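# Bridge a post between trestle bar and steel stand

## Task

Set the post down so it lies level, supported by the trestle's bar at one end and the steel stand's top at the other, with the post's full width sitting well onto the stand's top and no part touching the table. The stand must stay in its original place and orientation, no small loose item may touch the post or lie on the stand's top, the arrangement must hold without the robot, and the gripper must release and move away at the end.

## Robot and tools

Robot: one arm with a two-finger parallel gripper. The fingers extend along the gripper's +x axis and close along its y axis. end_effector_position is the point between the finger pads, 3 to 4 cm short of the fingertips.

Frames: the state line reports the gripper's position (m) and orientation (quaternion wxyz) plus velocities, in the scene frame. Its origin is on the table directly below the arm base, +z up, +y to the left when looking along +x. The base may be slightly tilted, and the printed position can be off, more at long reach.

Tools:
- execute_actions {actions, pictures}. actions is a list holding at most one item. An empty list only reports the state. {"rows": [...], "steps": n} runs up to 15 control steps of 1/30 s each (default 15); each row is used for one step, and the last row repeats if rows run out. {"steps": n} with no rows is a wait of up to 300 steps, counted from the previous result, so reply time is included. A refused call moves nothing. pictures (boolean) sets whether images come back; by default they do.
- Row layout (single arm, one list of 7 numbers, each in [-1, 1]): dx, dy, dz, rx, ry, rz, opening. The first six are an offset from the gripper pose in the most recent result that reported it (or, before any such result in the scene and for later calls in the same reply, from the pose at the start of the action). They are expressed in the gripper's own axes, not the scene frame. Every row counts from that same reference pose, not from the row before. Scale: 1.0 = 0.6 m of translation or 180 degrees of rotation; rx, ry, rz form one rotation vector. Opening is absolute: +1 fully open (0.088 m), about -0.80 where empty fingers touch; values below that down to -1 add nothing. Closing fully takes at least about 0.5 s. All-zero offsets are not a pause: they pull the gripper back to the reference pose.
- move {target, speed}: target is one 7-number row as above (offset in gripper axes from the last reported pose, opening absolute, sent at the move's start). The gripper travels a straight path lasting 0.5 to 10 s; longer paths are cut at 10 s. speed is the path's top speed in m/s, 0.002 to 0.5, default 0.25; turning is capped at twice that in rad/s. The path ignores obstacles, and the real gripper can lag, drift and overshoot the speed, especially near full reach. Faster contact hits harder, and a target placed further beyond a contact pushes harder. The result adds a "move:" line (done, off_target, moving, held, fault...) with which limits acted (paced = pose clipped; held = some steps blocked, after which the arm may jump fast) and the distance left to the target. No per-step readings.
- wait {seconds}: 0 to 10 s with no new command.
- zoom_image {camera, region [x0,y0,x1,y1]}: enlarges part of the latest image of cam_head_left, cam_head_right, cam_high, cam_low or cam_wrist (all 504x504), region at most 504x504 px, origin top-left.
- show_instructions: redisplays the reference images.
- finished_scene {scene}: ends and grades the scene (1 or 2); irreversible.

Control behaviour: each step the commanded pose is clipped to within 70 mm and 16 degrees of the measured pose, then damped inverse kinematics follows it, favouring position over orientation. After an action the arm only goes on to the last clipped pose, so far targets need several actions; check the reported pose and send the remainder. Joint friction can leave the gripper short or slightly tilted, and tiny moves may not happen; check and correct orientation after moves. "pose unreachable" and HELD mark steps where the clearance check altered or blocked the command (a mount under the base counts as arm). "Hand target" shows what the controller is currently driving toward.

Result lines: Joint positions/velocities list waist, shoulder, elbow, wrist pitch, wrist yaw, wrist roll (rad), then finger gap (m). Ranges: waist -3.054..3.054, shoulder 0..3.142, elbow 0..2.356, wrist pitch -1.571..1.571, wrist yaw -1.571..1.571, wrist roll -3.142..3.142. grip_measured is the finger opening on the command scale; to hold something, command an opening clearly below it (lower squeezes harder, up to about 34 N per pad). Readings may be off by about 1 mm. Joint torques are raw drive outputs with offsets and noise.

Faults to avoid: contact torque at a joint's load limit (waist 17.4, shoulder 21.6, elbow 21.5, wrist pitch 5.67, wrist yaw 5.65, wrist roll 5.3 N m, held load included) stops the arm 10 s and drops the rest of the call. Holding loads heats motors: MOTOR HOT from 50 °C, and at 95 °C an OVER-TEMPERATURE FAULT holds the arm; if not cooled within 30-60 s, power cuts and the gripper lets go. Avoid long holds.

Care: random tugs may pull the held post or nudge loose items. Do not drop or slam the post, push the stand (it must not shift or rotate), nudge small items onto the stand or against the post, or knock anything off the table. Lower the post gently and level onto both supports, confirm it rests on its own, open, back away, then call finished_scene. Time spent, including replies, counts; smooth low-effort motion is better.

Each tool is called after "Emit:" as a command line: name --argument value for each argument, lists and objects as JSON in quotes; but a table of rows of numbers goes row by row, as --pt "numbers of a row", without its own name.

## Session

Emit:
execute_actions --actions '[]'

Emit:
show_instructions

Scene clock: 0.00 s of 4800.00 s.
end_effector_position=(+0.1514, -0.4320, +0.3061) grip_measured=+0.823 end_effector_quat_wxyz=(-0.373, -0.214, -0.046, +0.901) end_effector_velocity=(-0.001, -0.001, +0.002) end_effector_angular_velocity=(-0.006, +0.007, +0.001)
Joint positions: [-1.351  2.067  1.545 -0.65   0.575  1.207  0.079]
Joint velocities: [-0.002 -0.002 -0.002  0.007  0.007 -0.007 -0.   ]
Joint torques (N m, as the arm reports them, + toward a larger angle): no reading
Motor temperatures (°C, as the motors report them): [17 18 20 19 16 15]
Heat: hottest elbow 20 °C (+0.0 °C/min).
Hand target: +0.151, -0.432, +0.306; -0.373, -0.214, -0.046, +0.901

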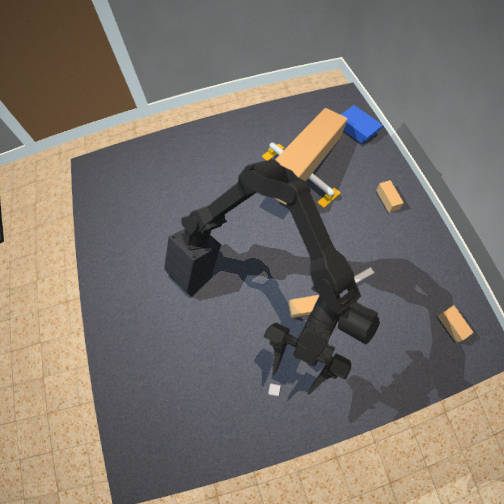

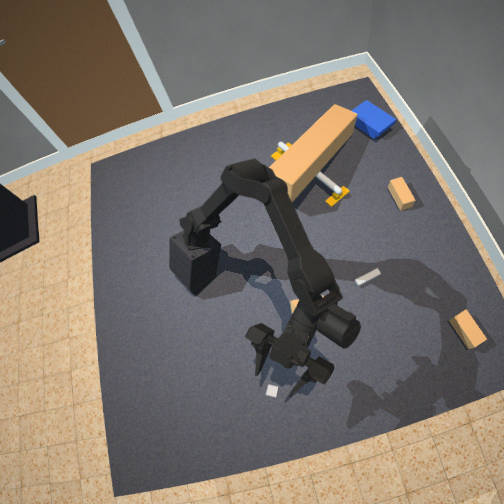

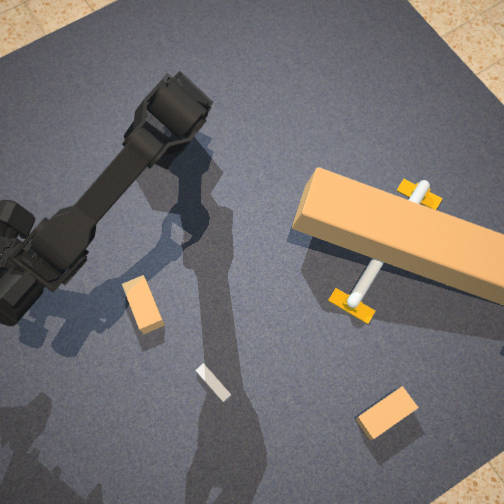

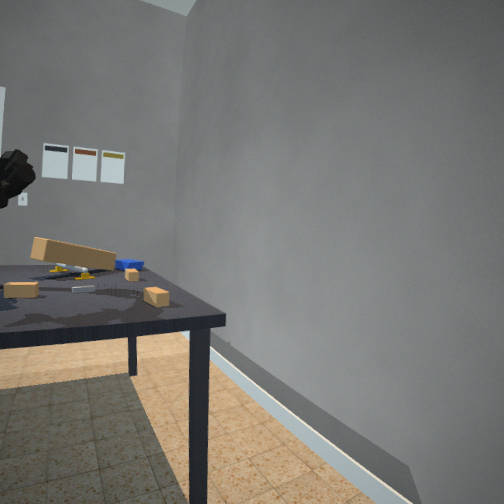

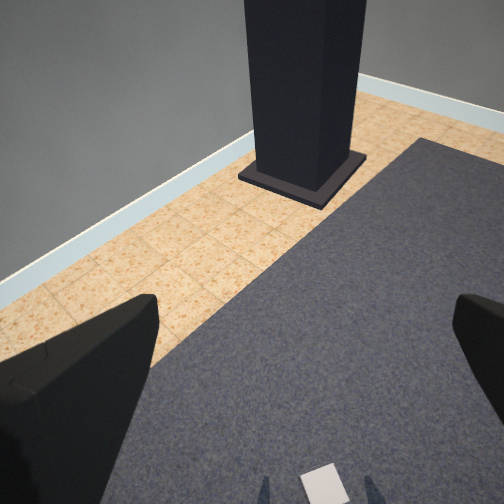

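Reference images for this scene: manual page 1, manual page 2, manual page 3, manual page 4.

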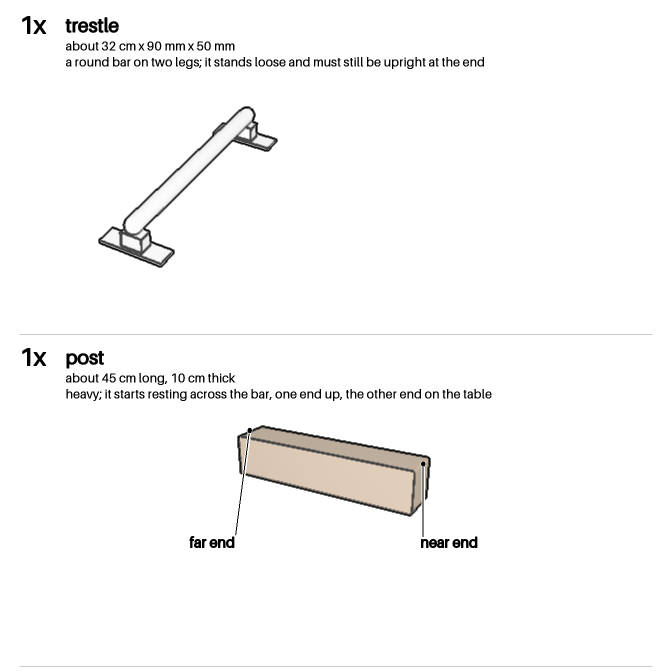

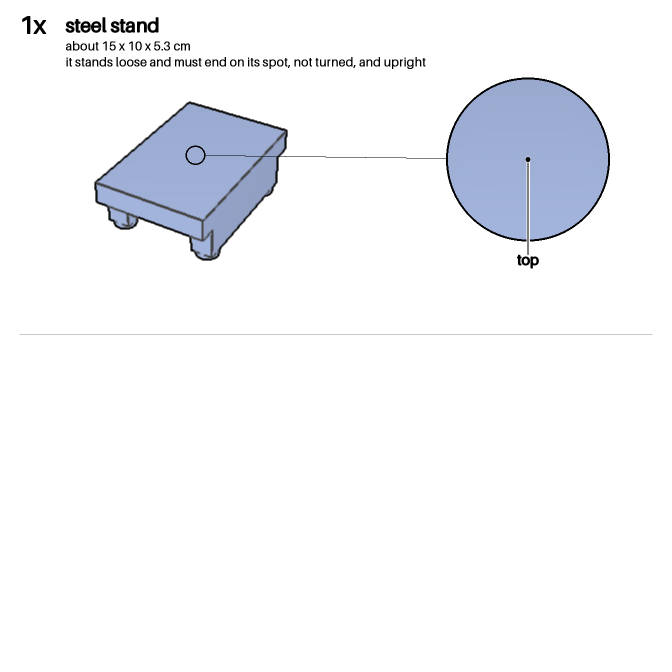

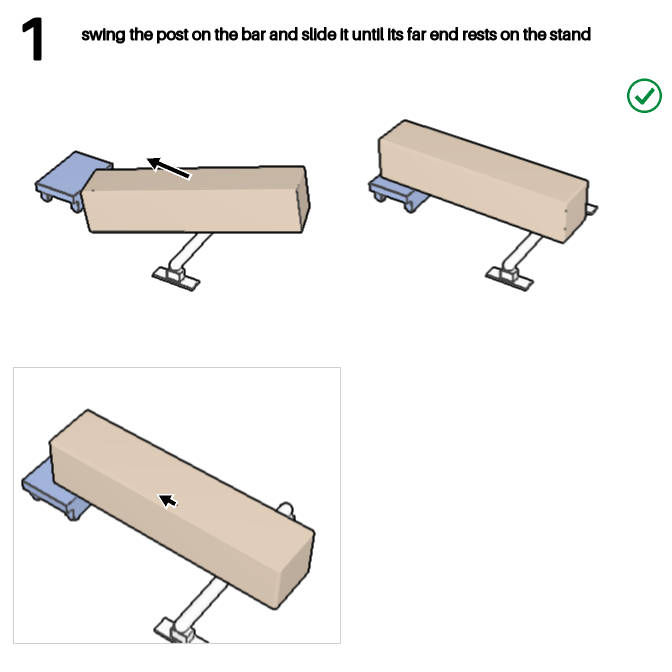

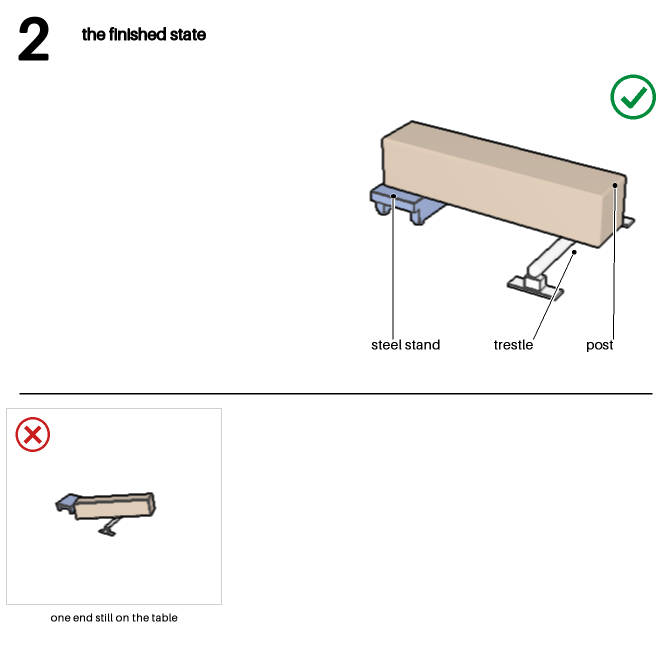

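Emit:
move --target '[-0.697,-0.511,-0.347,-0.33,0.411,0.334,-0.05]' --speed 0.2

Scene clock: 11.00 s of 4800.00 s.
end_effector_position=(+0.2766, +0.1108, +0.2693) grip_measured=-0.050 end_effector_quat_wxyz=(+0.681, +0.468, +0.529, -0.194) end_effector_velocity=(-0.003, +0.001, -0.001) end_effector_angular_velocity=(-0.005, +0.007, +0.013)
Joint positions: [-0.083  0.692  0.812 -0.819 -0.352  1.254  0.037]
Joint velocities: [ 0.012 -0.002 -0.002 -0.007  0.007 -0.007 -0.   ]
Joint torques (N m, as the arm reports them, + toward a larger angle): [ 0.14 -3.21  4.32  1.31  0.17  0.09]
Motor temperatures (°C, as the motors report them): [18 20 21 19 16 15]
Heat: hottest elbow 21 °C (+5.5 °C/min).
Hand target: +0.275, +0.110, +0.266; +0.679, +0.467, +0.531, -0.199
Off the commanded pose: 0.002 m, 1 deg.
After step 90, 2.63 s passed at rest.
move: done

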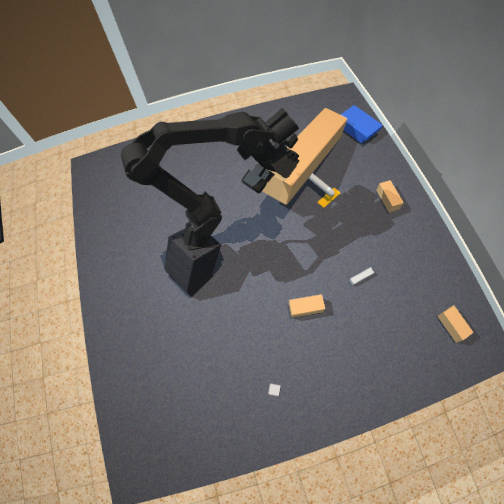

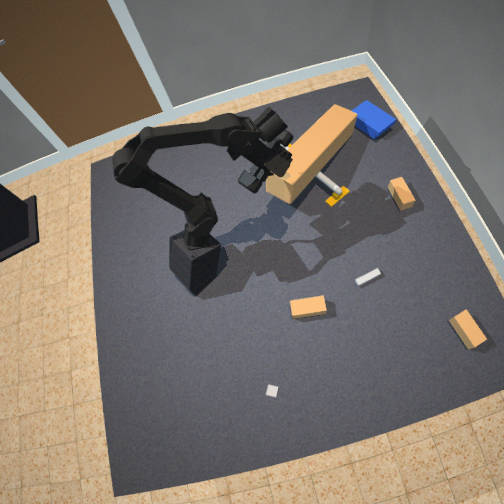

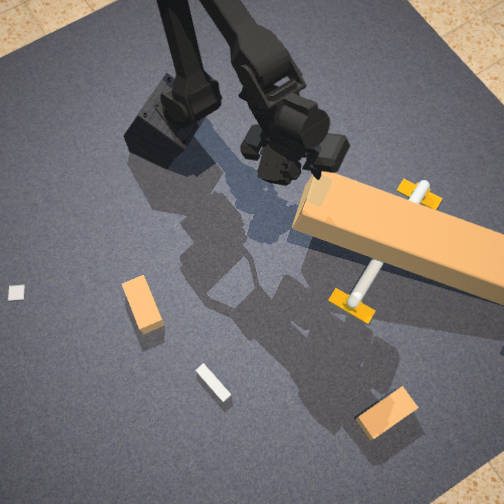

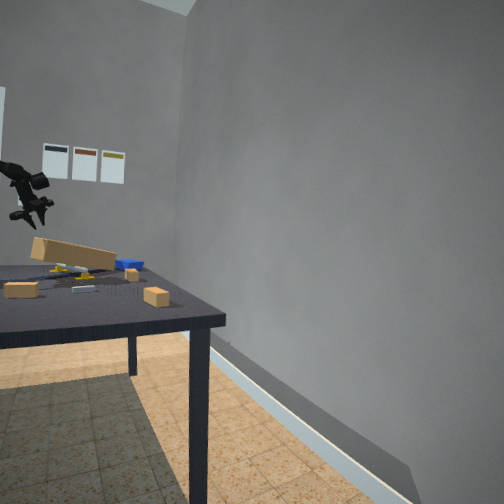

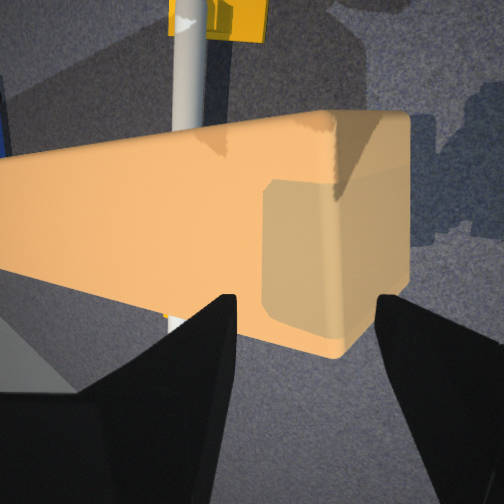

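Emit:
move --target '[0.087,-0.035,0.008,0,0,0,-0.05]' --speed 0.05

Scene clock: 17.17 s of 4800.00 s.
end_effector_position=(+0.2846, +0.1093, +0.2179) grip_measured=-0.050 end_effector_quat_wxyz=(+0.683, +0.470, +0.526, -0.188) end_effector_velocity=(-0.002, -0.000, -0.002) end_effector_angular_velocity=(+0.001, +0.011, +0.006)
Joint positions: [-0.033  0.761  0.639 -0.551 -0.317  1.287  0.037]
Joint velocities: [-0.002  0.002 -0.002 -0.007 -0.007 -0.007 -0.   ]
Joint torques (N m, as the arm reports them, + toward a larger angle): [ 0.03 -2.99  4.12  1.33  0.18  0.08]
Motor temperatures (°C, as the motors report them): [18 20 21 19 16 15]
Heat: hottest elbow 21 °C (+3.5 °C/min).
Hand target: +0.283, +0.108, +0.213; +0.680, +0.468, +0.529, -0.194
Off the commanded pose: 0.005 m, 1 deg.
After step 90, 1.70 s passed at rest.
move: done

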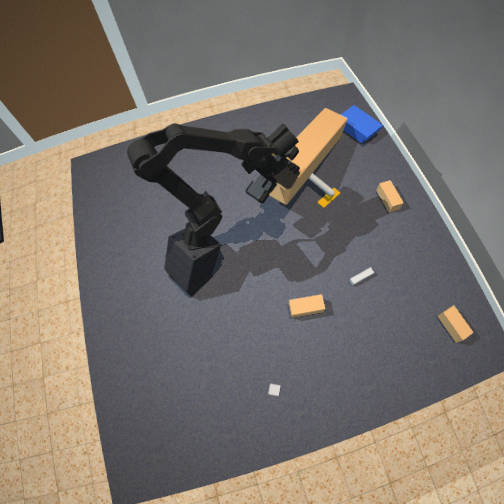

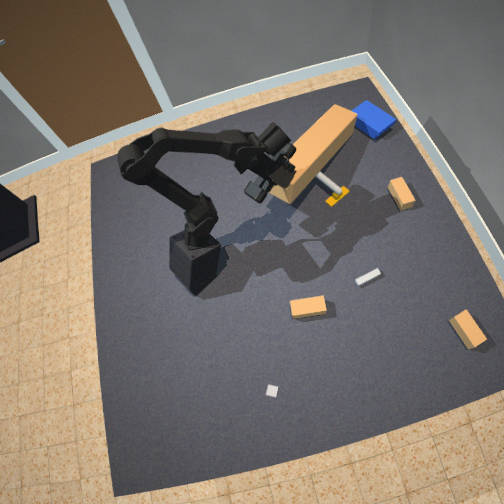

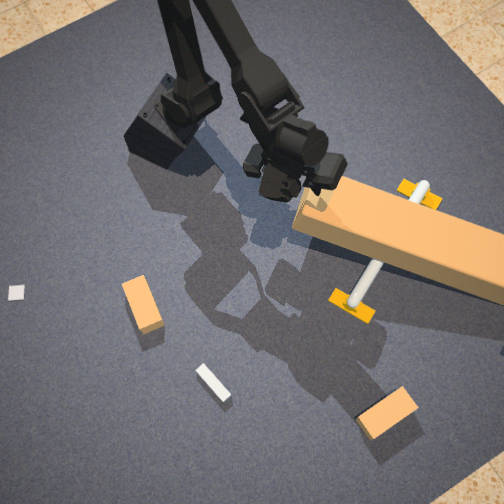

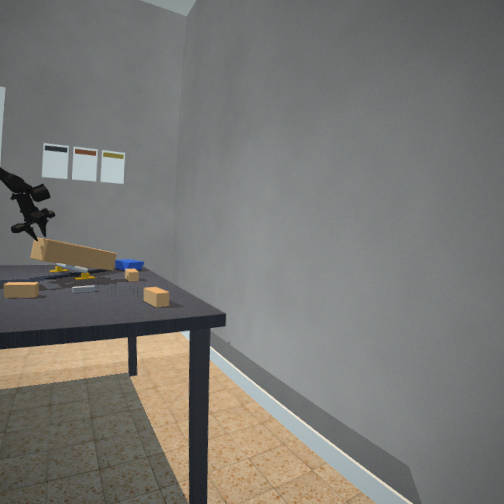

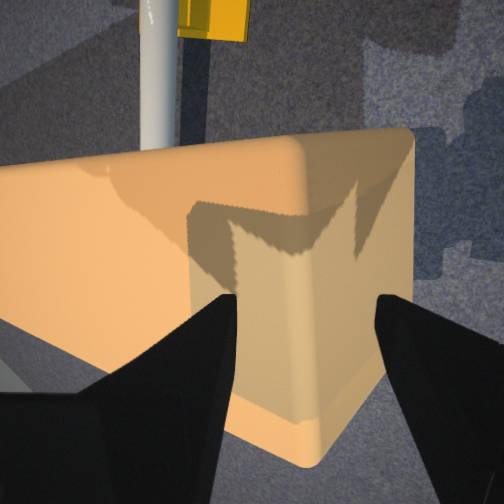

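Emit:
move --target '[0.035,-0.012,0,0,0,0,-0.05]' --speed 0.015

Emit:
move --target '[0.076,-0.105,0,0,0,-0.02,-0.05]' --speed 0.015

Scene clock: 21.60 s of 4800.00 s.
end_effector_position=(+0.2925, +0.1125, +0.2065) grip_measured=-0.050 end_effector_quat_wxyz=(+0.691, +0.474, +0.517, -0.177) end_effector_velocity=(-0.001, -0.002, -0.002) end_effector_angular_velocity=(-0.013, +0.008, -0.001)
Joint positions: [-0.009  0.795  0.598 -0.437 -0.299  1.303  0.037]
Joint velocities: [-0.002  0.002 -0.002 -0.007  0.007 -0.007 -0.   ]
Joint torques (N m, as the arm reports them, + toward a larger angle): [ 0.36 -1.82  3.26  1.34  0.18  0.08]
Motor temperatures (°C, as the motors report them): [18 19 22 19 16 15]
Heat: hottest elbow 22 °C (+5.6 °C/min).
Hand target: +0.287, +0.111, +0.196; +0.683, +0.469, +0.527, -0.188
Off the commanded pose: 0.012 m, 2 deg.
move: off_target

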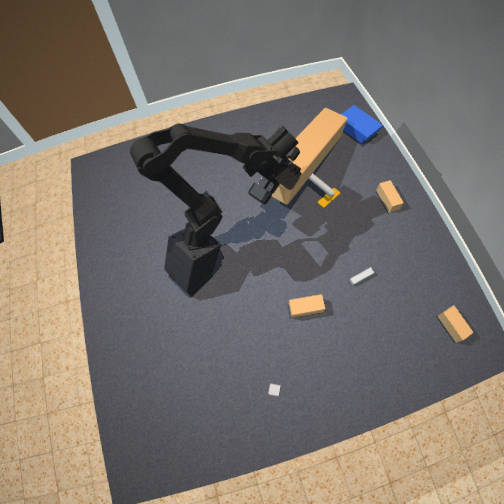

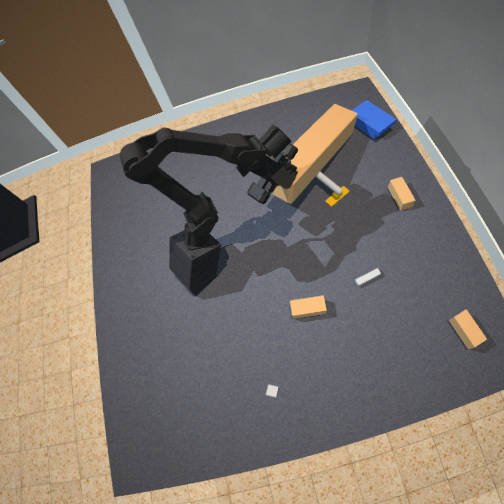

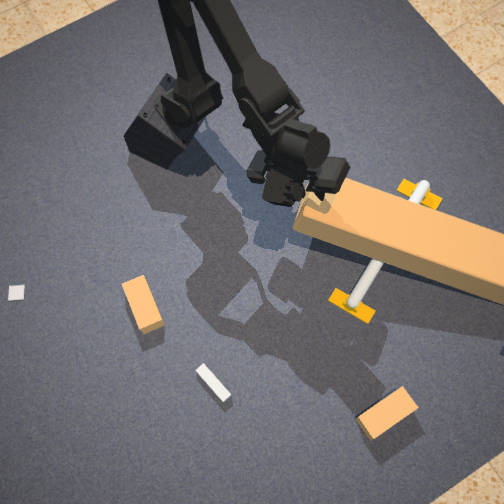

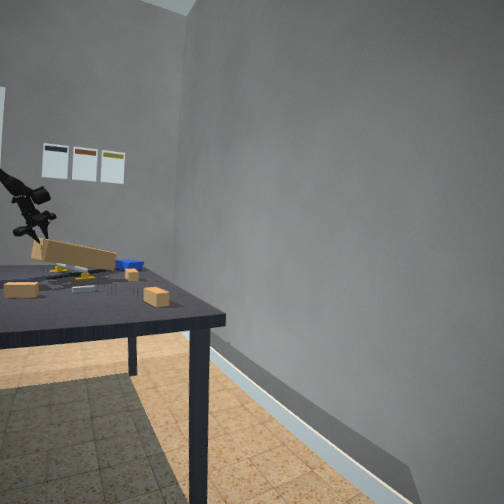

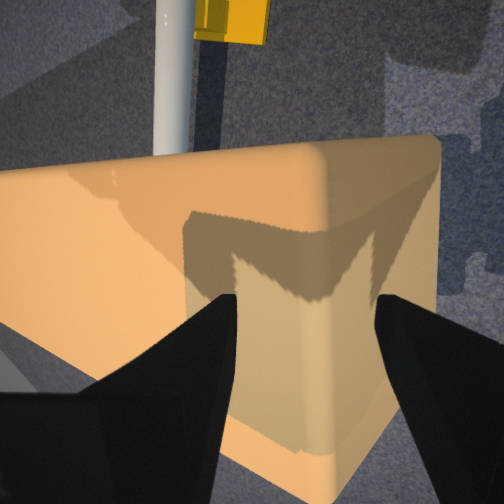

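Scene clock: 27.00 s of 4800.00 s.
end_effector_position=(+0.2672, +0.0938, +0.1407) grip_measured=-0.051 end_effector_quat_wxyz=(+0.685, +0.462, +0.528, -0.195) end_effector_velocity=(-0.001, -0.002, -0.003) end_effector_angular_velocity=(-0.012, +0.003, +0.000)
Joint positions: [-0.015  0.895  0.371 -0.162 -0.29   1.288  0.036]
Joint velocities: [-0.002  0.007 -0.007  0.007  0.007 -0.007 -0.   ]
Joint torques (N m, as the arm reports them, + toward a larger angle): [ 0.1  -2.22  3.53  1.66  0.24 -0.11]
Motor temperatures (°C, as the motors report them): [17 19 22 20 16 15]
Heat: hottest elbow 22 °C (+4.4 °C/min).
Hand target: +0.265, +0.093, +0.137; +0.685, +0.458, +0.532, -0.198
Off the commanded pose: 0.005 m, 1 deg.
move: done

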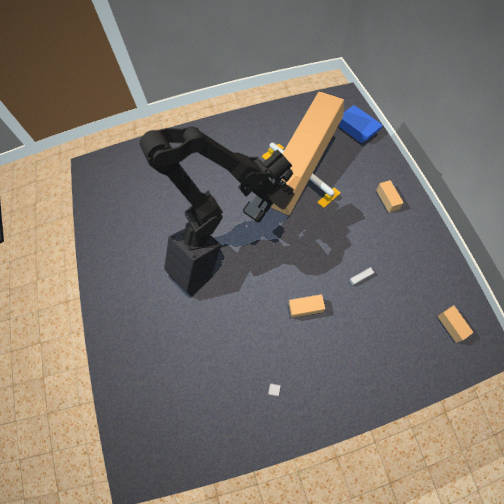

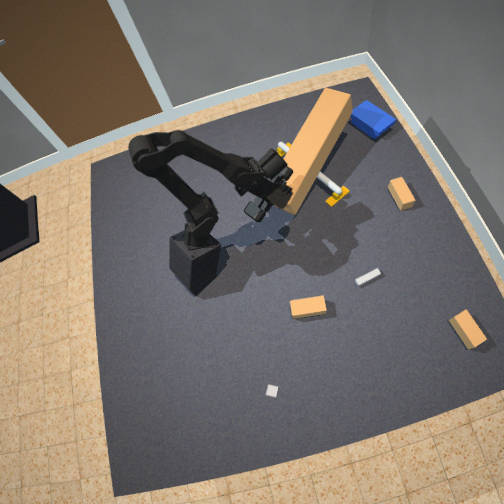

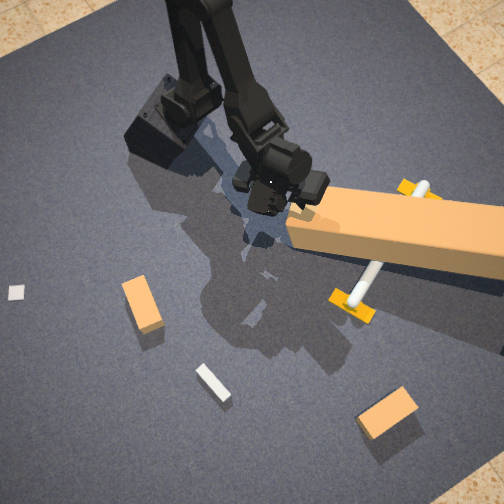

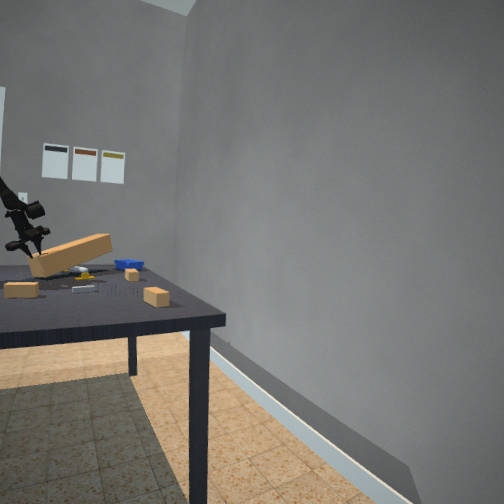

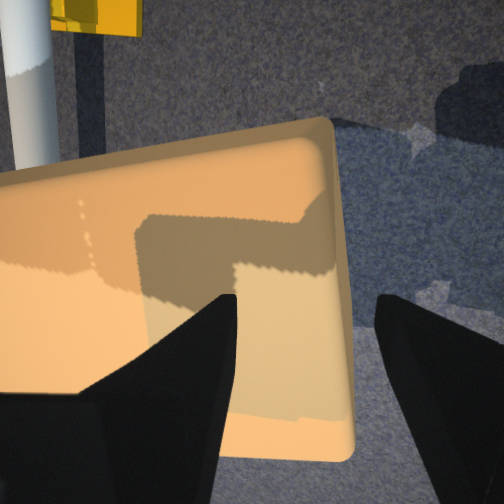

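Swing near end left.

Emit:
move --target '[0.012,-0.006,-0.1,0,0,0,-0.05]' --speed 0.015

Scene clock: 33.83 s of 4800.00 s.
end_effector_position=(+0.2369, +0.1418, +0.1333) grip_measured=-0.051 end_effector_quat_wxyz=(+0.687, +0.463, +0.524, -0.197) end_effector_velocity=(+0.001, -0.002, +0.001) end_effector_angular_velocity=(-0.011, -0.003, +0.001)
Joint positions: [ 0.384  0.849  0.316 -0.116  0.035  1.541  0.037]
Joint velocities: [-0.002 -0.002  0.002 -0.007  0.007 -0.007 -0.   ]
Joint torques (N m, as the arm reports them, + toward a larger angle): [ 0.78 -2.42  3.77  1.68 -0.05  0.02]
Motor temperatures (°C, as the motors report them): [17 19 22 20 16 15]
Heat: hottest elbow 22 °C (+3.5 °C/min).
Hand target: +0.235, +0.144, +0.131; +0.685, +0.462, +0.529, -0.195
Off the commanded pose: 0.004 m, 1 deg.
move: done

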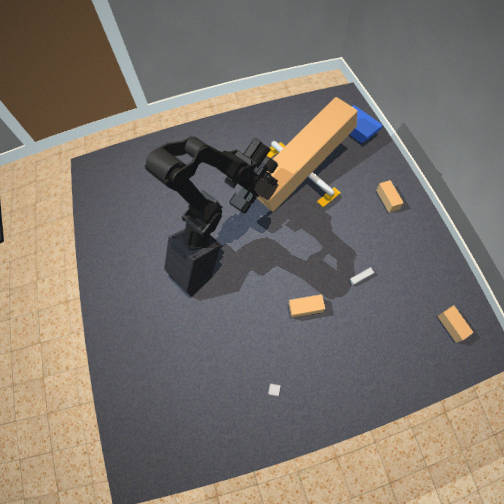

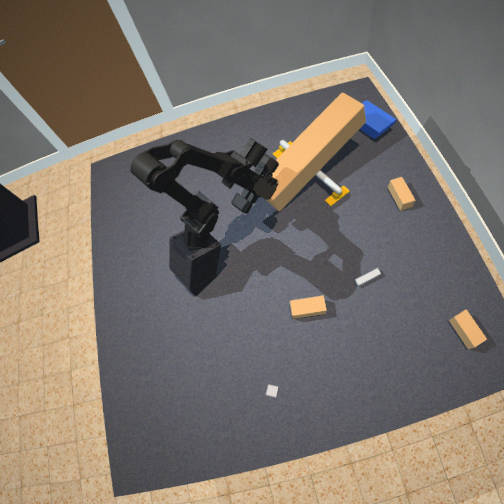

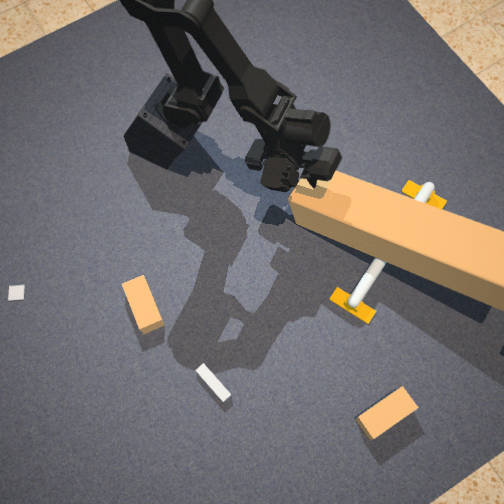

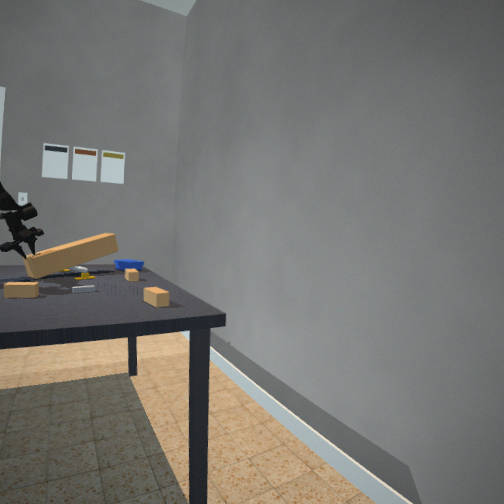

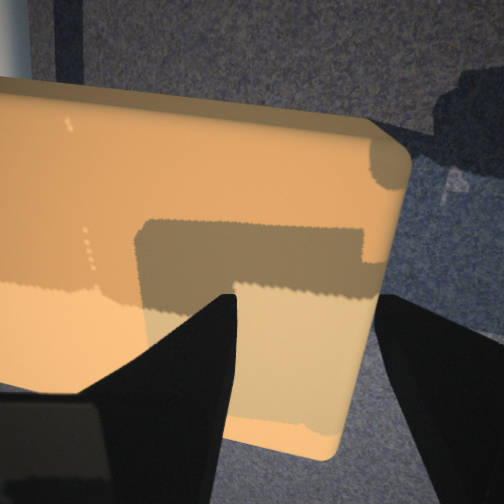

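Emit:
move --target '[0.054,0.103,0.02,0,0,0,-0.05]' --speed 0.015

Scene clock: 44.67 s of 4800.00 s.
end_effector_position=(+0.2957, +0.1674, +0.1338) grip_measured=-0.051 end_effector_quat_wxyz=(+0.687, +0.462, +0.526, -0.196) end_effector_velocity=(+0.001, +0.001, -0.001) end_effector_angular_velocity=(+0.003, -0.001, +0.008)
Joint positions: [ 0.334  1.121  0.548 -0.078 -0.009  1.507  0.037]
Joint velocities: [-0.002  0.007  0.002  0.007 -0.007 -0.007 -0.   ]
Joint torques (N m, as the arm reports them, + toward a larger angle): [-0.78 -1.65  5.84  2.18  0.01 -0.03]
Motor temperatures (°C, as the motors report them): [17 19 22 22 16 15]
Heat: hottest elbow 22 °C (+2.7 °C/min).
Hand target: +0.302, +0.168, +0.132; +0.687, +0.463, +0.524, -0.197
Off the commanded pose: 0.007 m, 0 deg.
After step 90, 2.87 s passed at rest.
move: done

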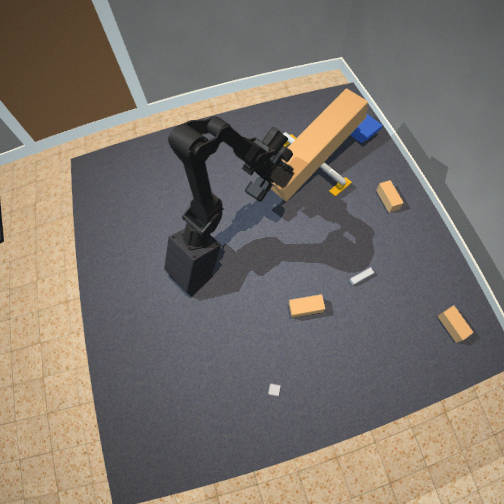

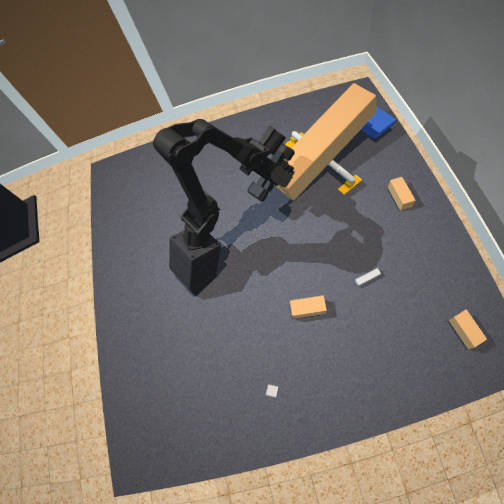

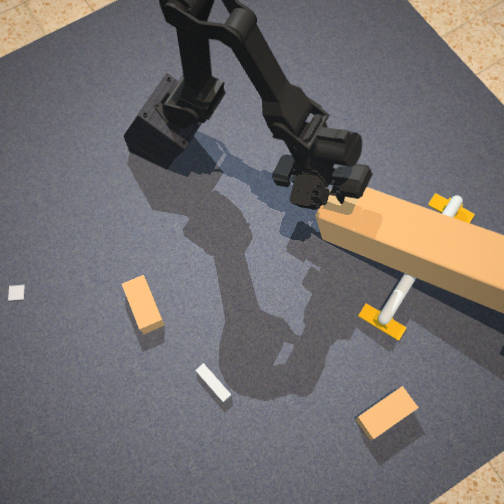

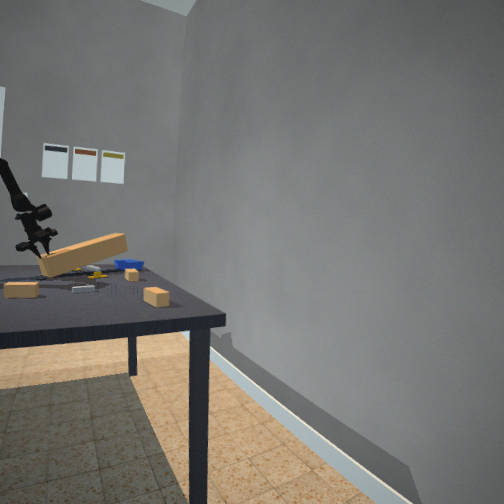

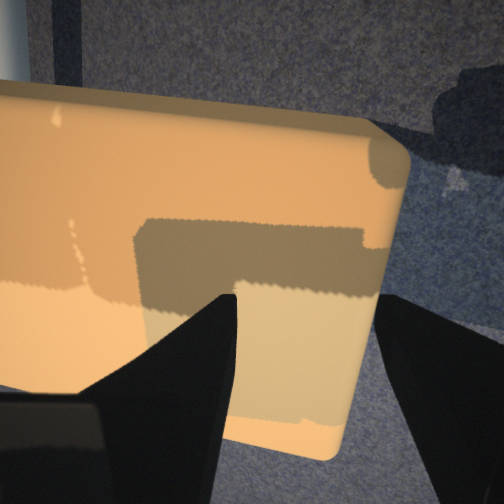

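Emit:
move --target '[-0.01,0.097,0.008,0,0,0,-0.05]' --speed 0.012

Emit:
zoom_image --camera "cam_head_left" --region '[260,70,410,220]'

Emit:
zoom_image --camera "cam_low" --region '[20,210,170,290]'

Scene clock: 53.37 s of 4800.00 s.
end_effector_position=(+0.3249, +0.1830, +0.1559) grip_measured=-0.045 end_effector_quat_wxyz=(+0.681, +0.449, +0.538, -0.213) end_effector_velocity=(-0.000, +0.000, +0.001) end_effector_angular_velocity=(+0.001, +0.003, +0.007)
Joint positions: [ 0.332  1.189  0.764 -0.276 -0.01   1.506  0.037]
Joint velocities: [-0.002 -0.002  0.002 -0.007 -0.007 -0.007 -0.   ]
Joint torques (N m, as the arm reports them, + toward a larger angle): [-0.38 -5.17  7.7   2.88 -0.04 -0.12]
Motor temperatures (°C, as the motors report them): [17 19 24 24 16 15]
Heat: hottest elbow 24 °C (+4.5 °C/min).
Hand target: +0.339, +0.190, +0.165; +0.687, +0.461, +0.526, -0.196
Off the commanded pose: 0.019 m, 3 deg.
After step 90, 0.53 s passed at rest.
move: off_target

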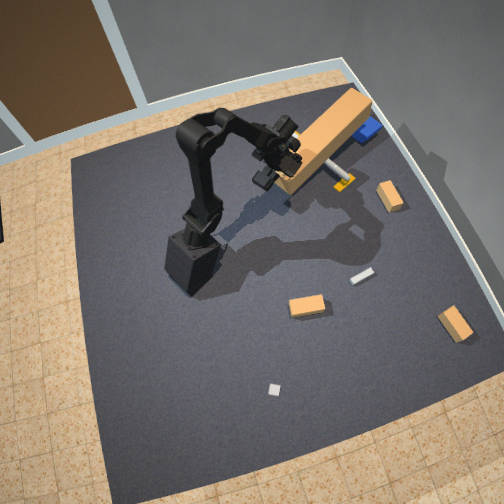

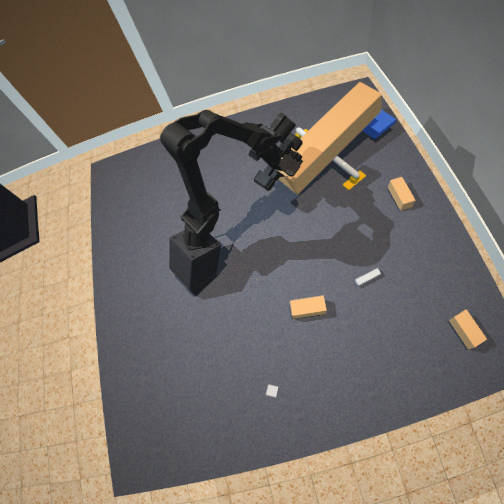

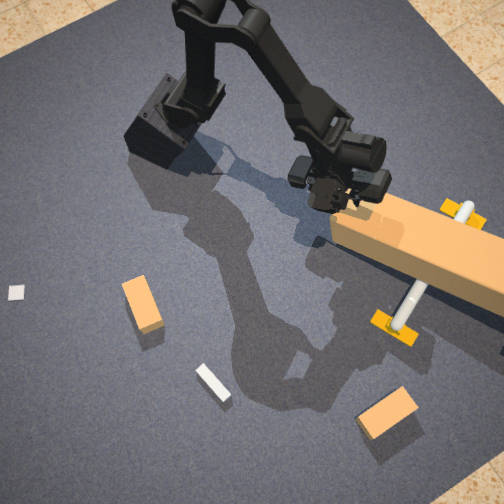

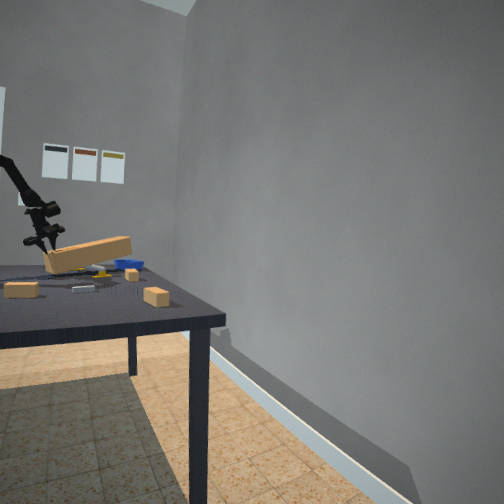

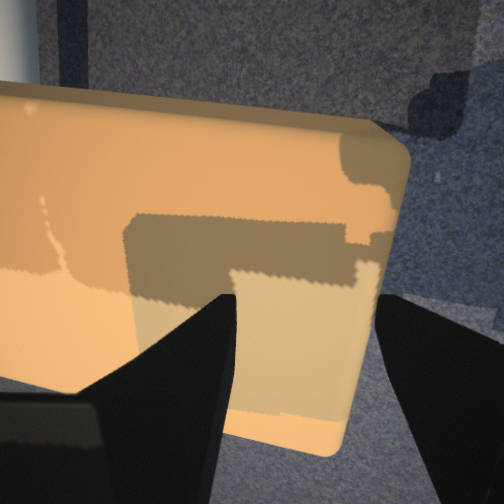

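Region (260, 70, 410, 220) of cam_head_left's 504x504 image, scaled by 3.360, with more detail than that image has.

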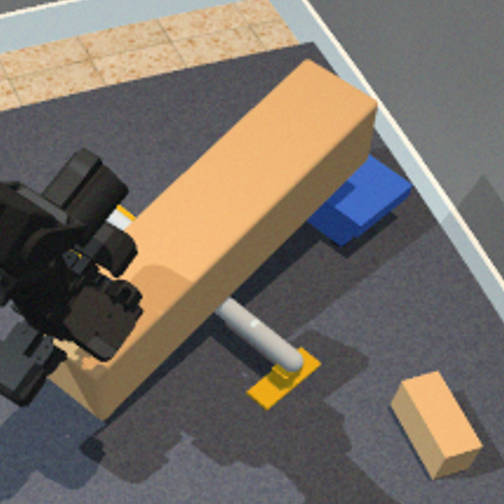

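Region (20, 210, 170, 290) of cam_low's 504x504 image, scaled by 3.360, with more detail than that image has; it fills the top 269 rows of this view, and the rest is white.

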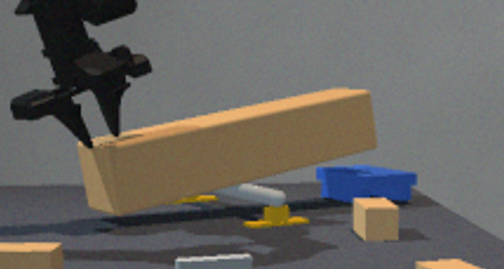

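Emit:
move --target '[-0.018,0.062,-0.02,0,0,0.02,-0.05]' --speed 0.008

Emit:
zoom_image --camera "cam_head_left" --region '[260,70,410,220]'

Emit:
zoom_image --camera "cam_low" --region '[20,210,170,290]'

Scene clock: 63.13 s of 4800.00 s.
end_effector_position=(+0.3315, +0.2030, +0.1739) grip_measured=-0.045 end_effector_quat_wxyz=(+0.682, +0.456, +0.536, -0.202) end_effector_velocity=(-0.003, +0.001, -0.001) end_effector_angular_velocity=(-0.005, +0.006, +0.025)
Joint positions: [ 0.389  1.188  0.84  -0.329  0.025  1.54   0.037]
Joint velocities: [ 0.002 -0.002 -0.002 -0.007 -0.007 -0.022 -0.   ]
Joint torques (N m, as the arm reports them, + toward a larger angle): [ 0.21 -4.94  7.48  2.83  0.32  0.05]
Motor temperatures (°C, as the motors report them): [17 20 25 26 16 15]
Heat: hottest wrist pitch 26 °C (+5.1 °C/min).
Hand target: +0.343, +0.209, +0.180; +0.687, +0.466, +0.524, -0.191
Off the commanded pose: 0.015 m, 2 deg.
After step 90, 1.47 s passed at rest.
move: off_target

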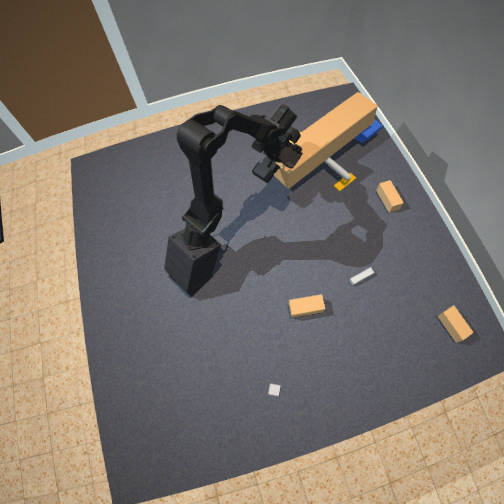

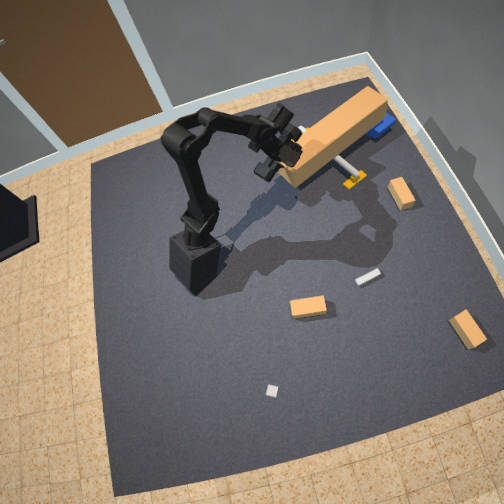

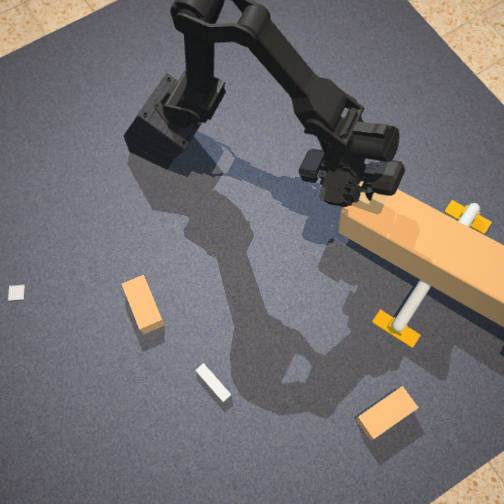

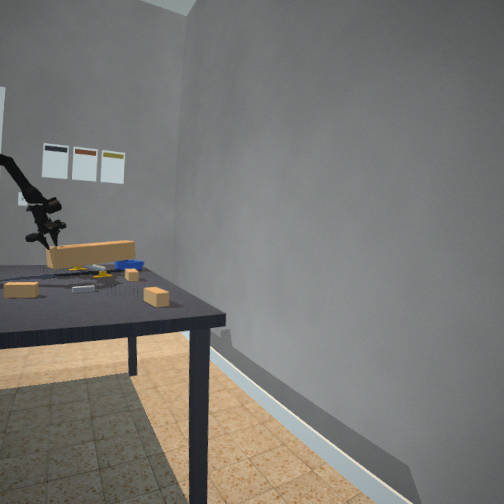

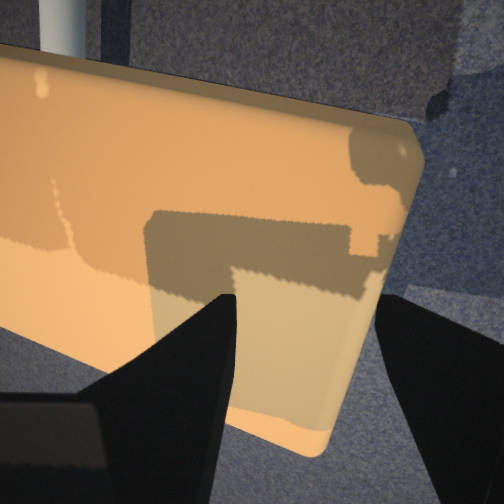

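Region (260, 70, 410, 220) of cam_head_left's 504x504 image, scaled by 3.360, with more detail than that image has.

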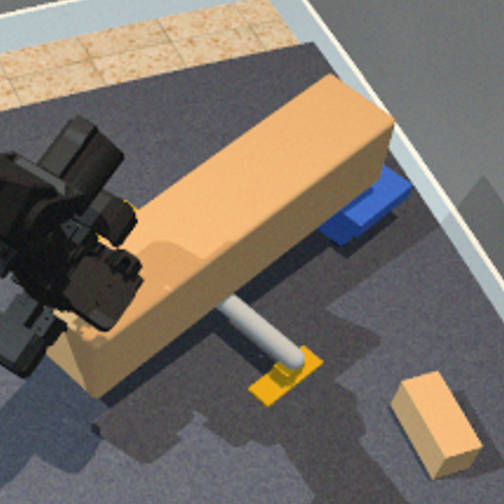

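Region (20, 210, 170, 290) of cam_low's 504x504 image, scaled by 3.360, with more detail than that image has; it fills the top 269 rows of this view, and the rest is white.

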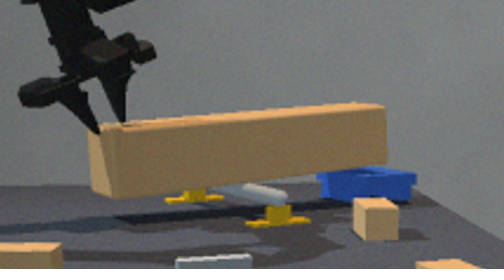

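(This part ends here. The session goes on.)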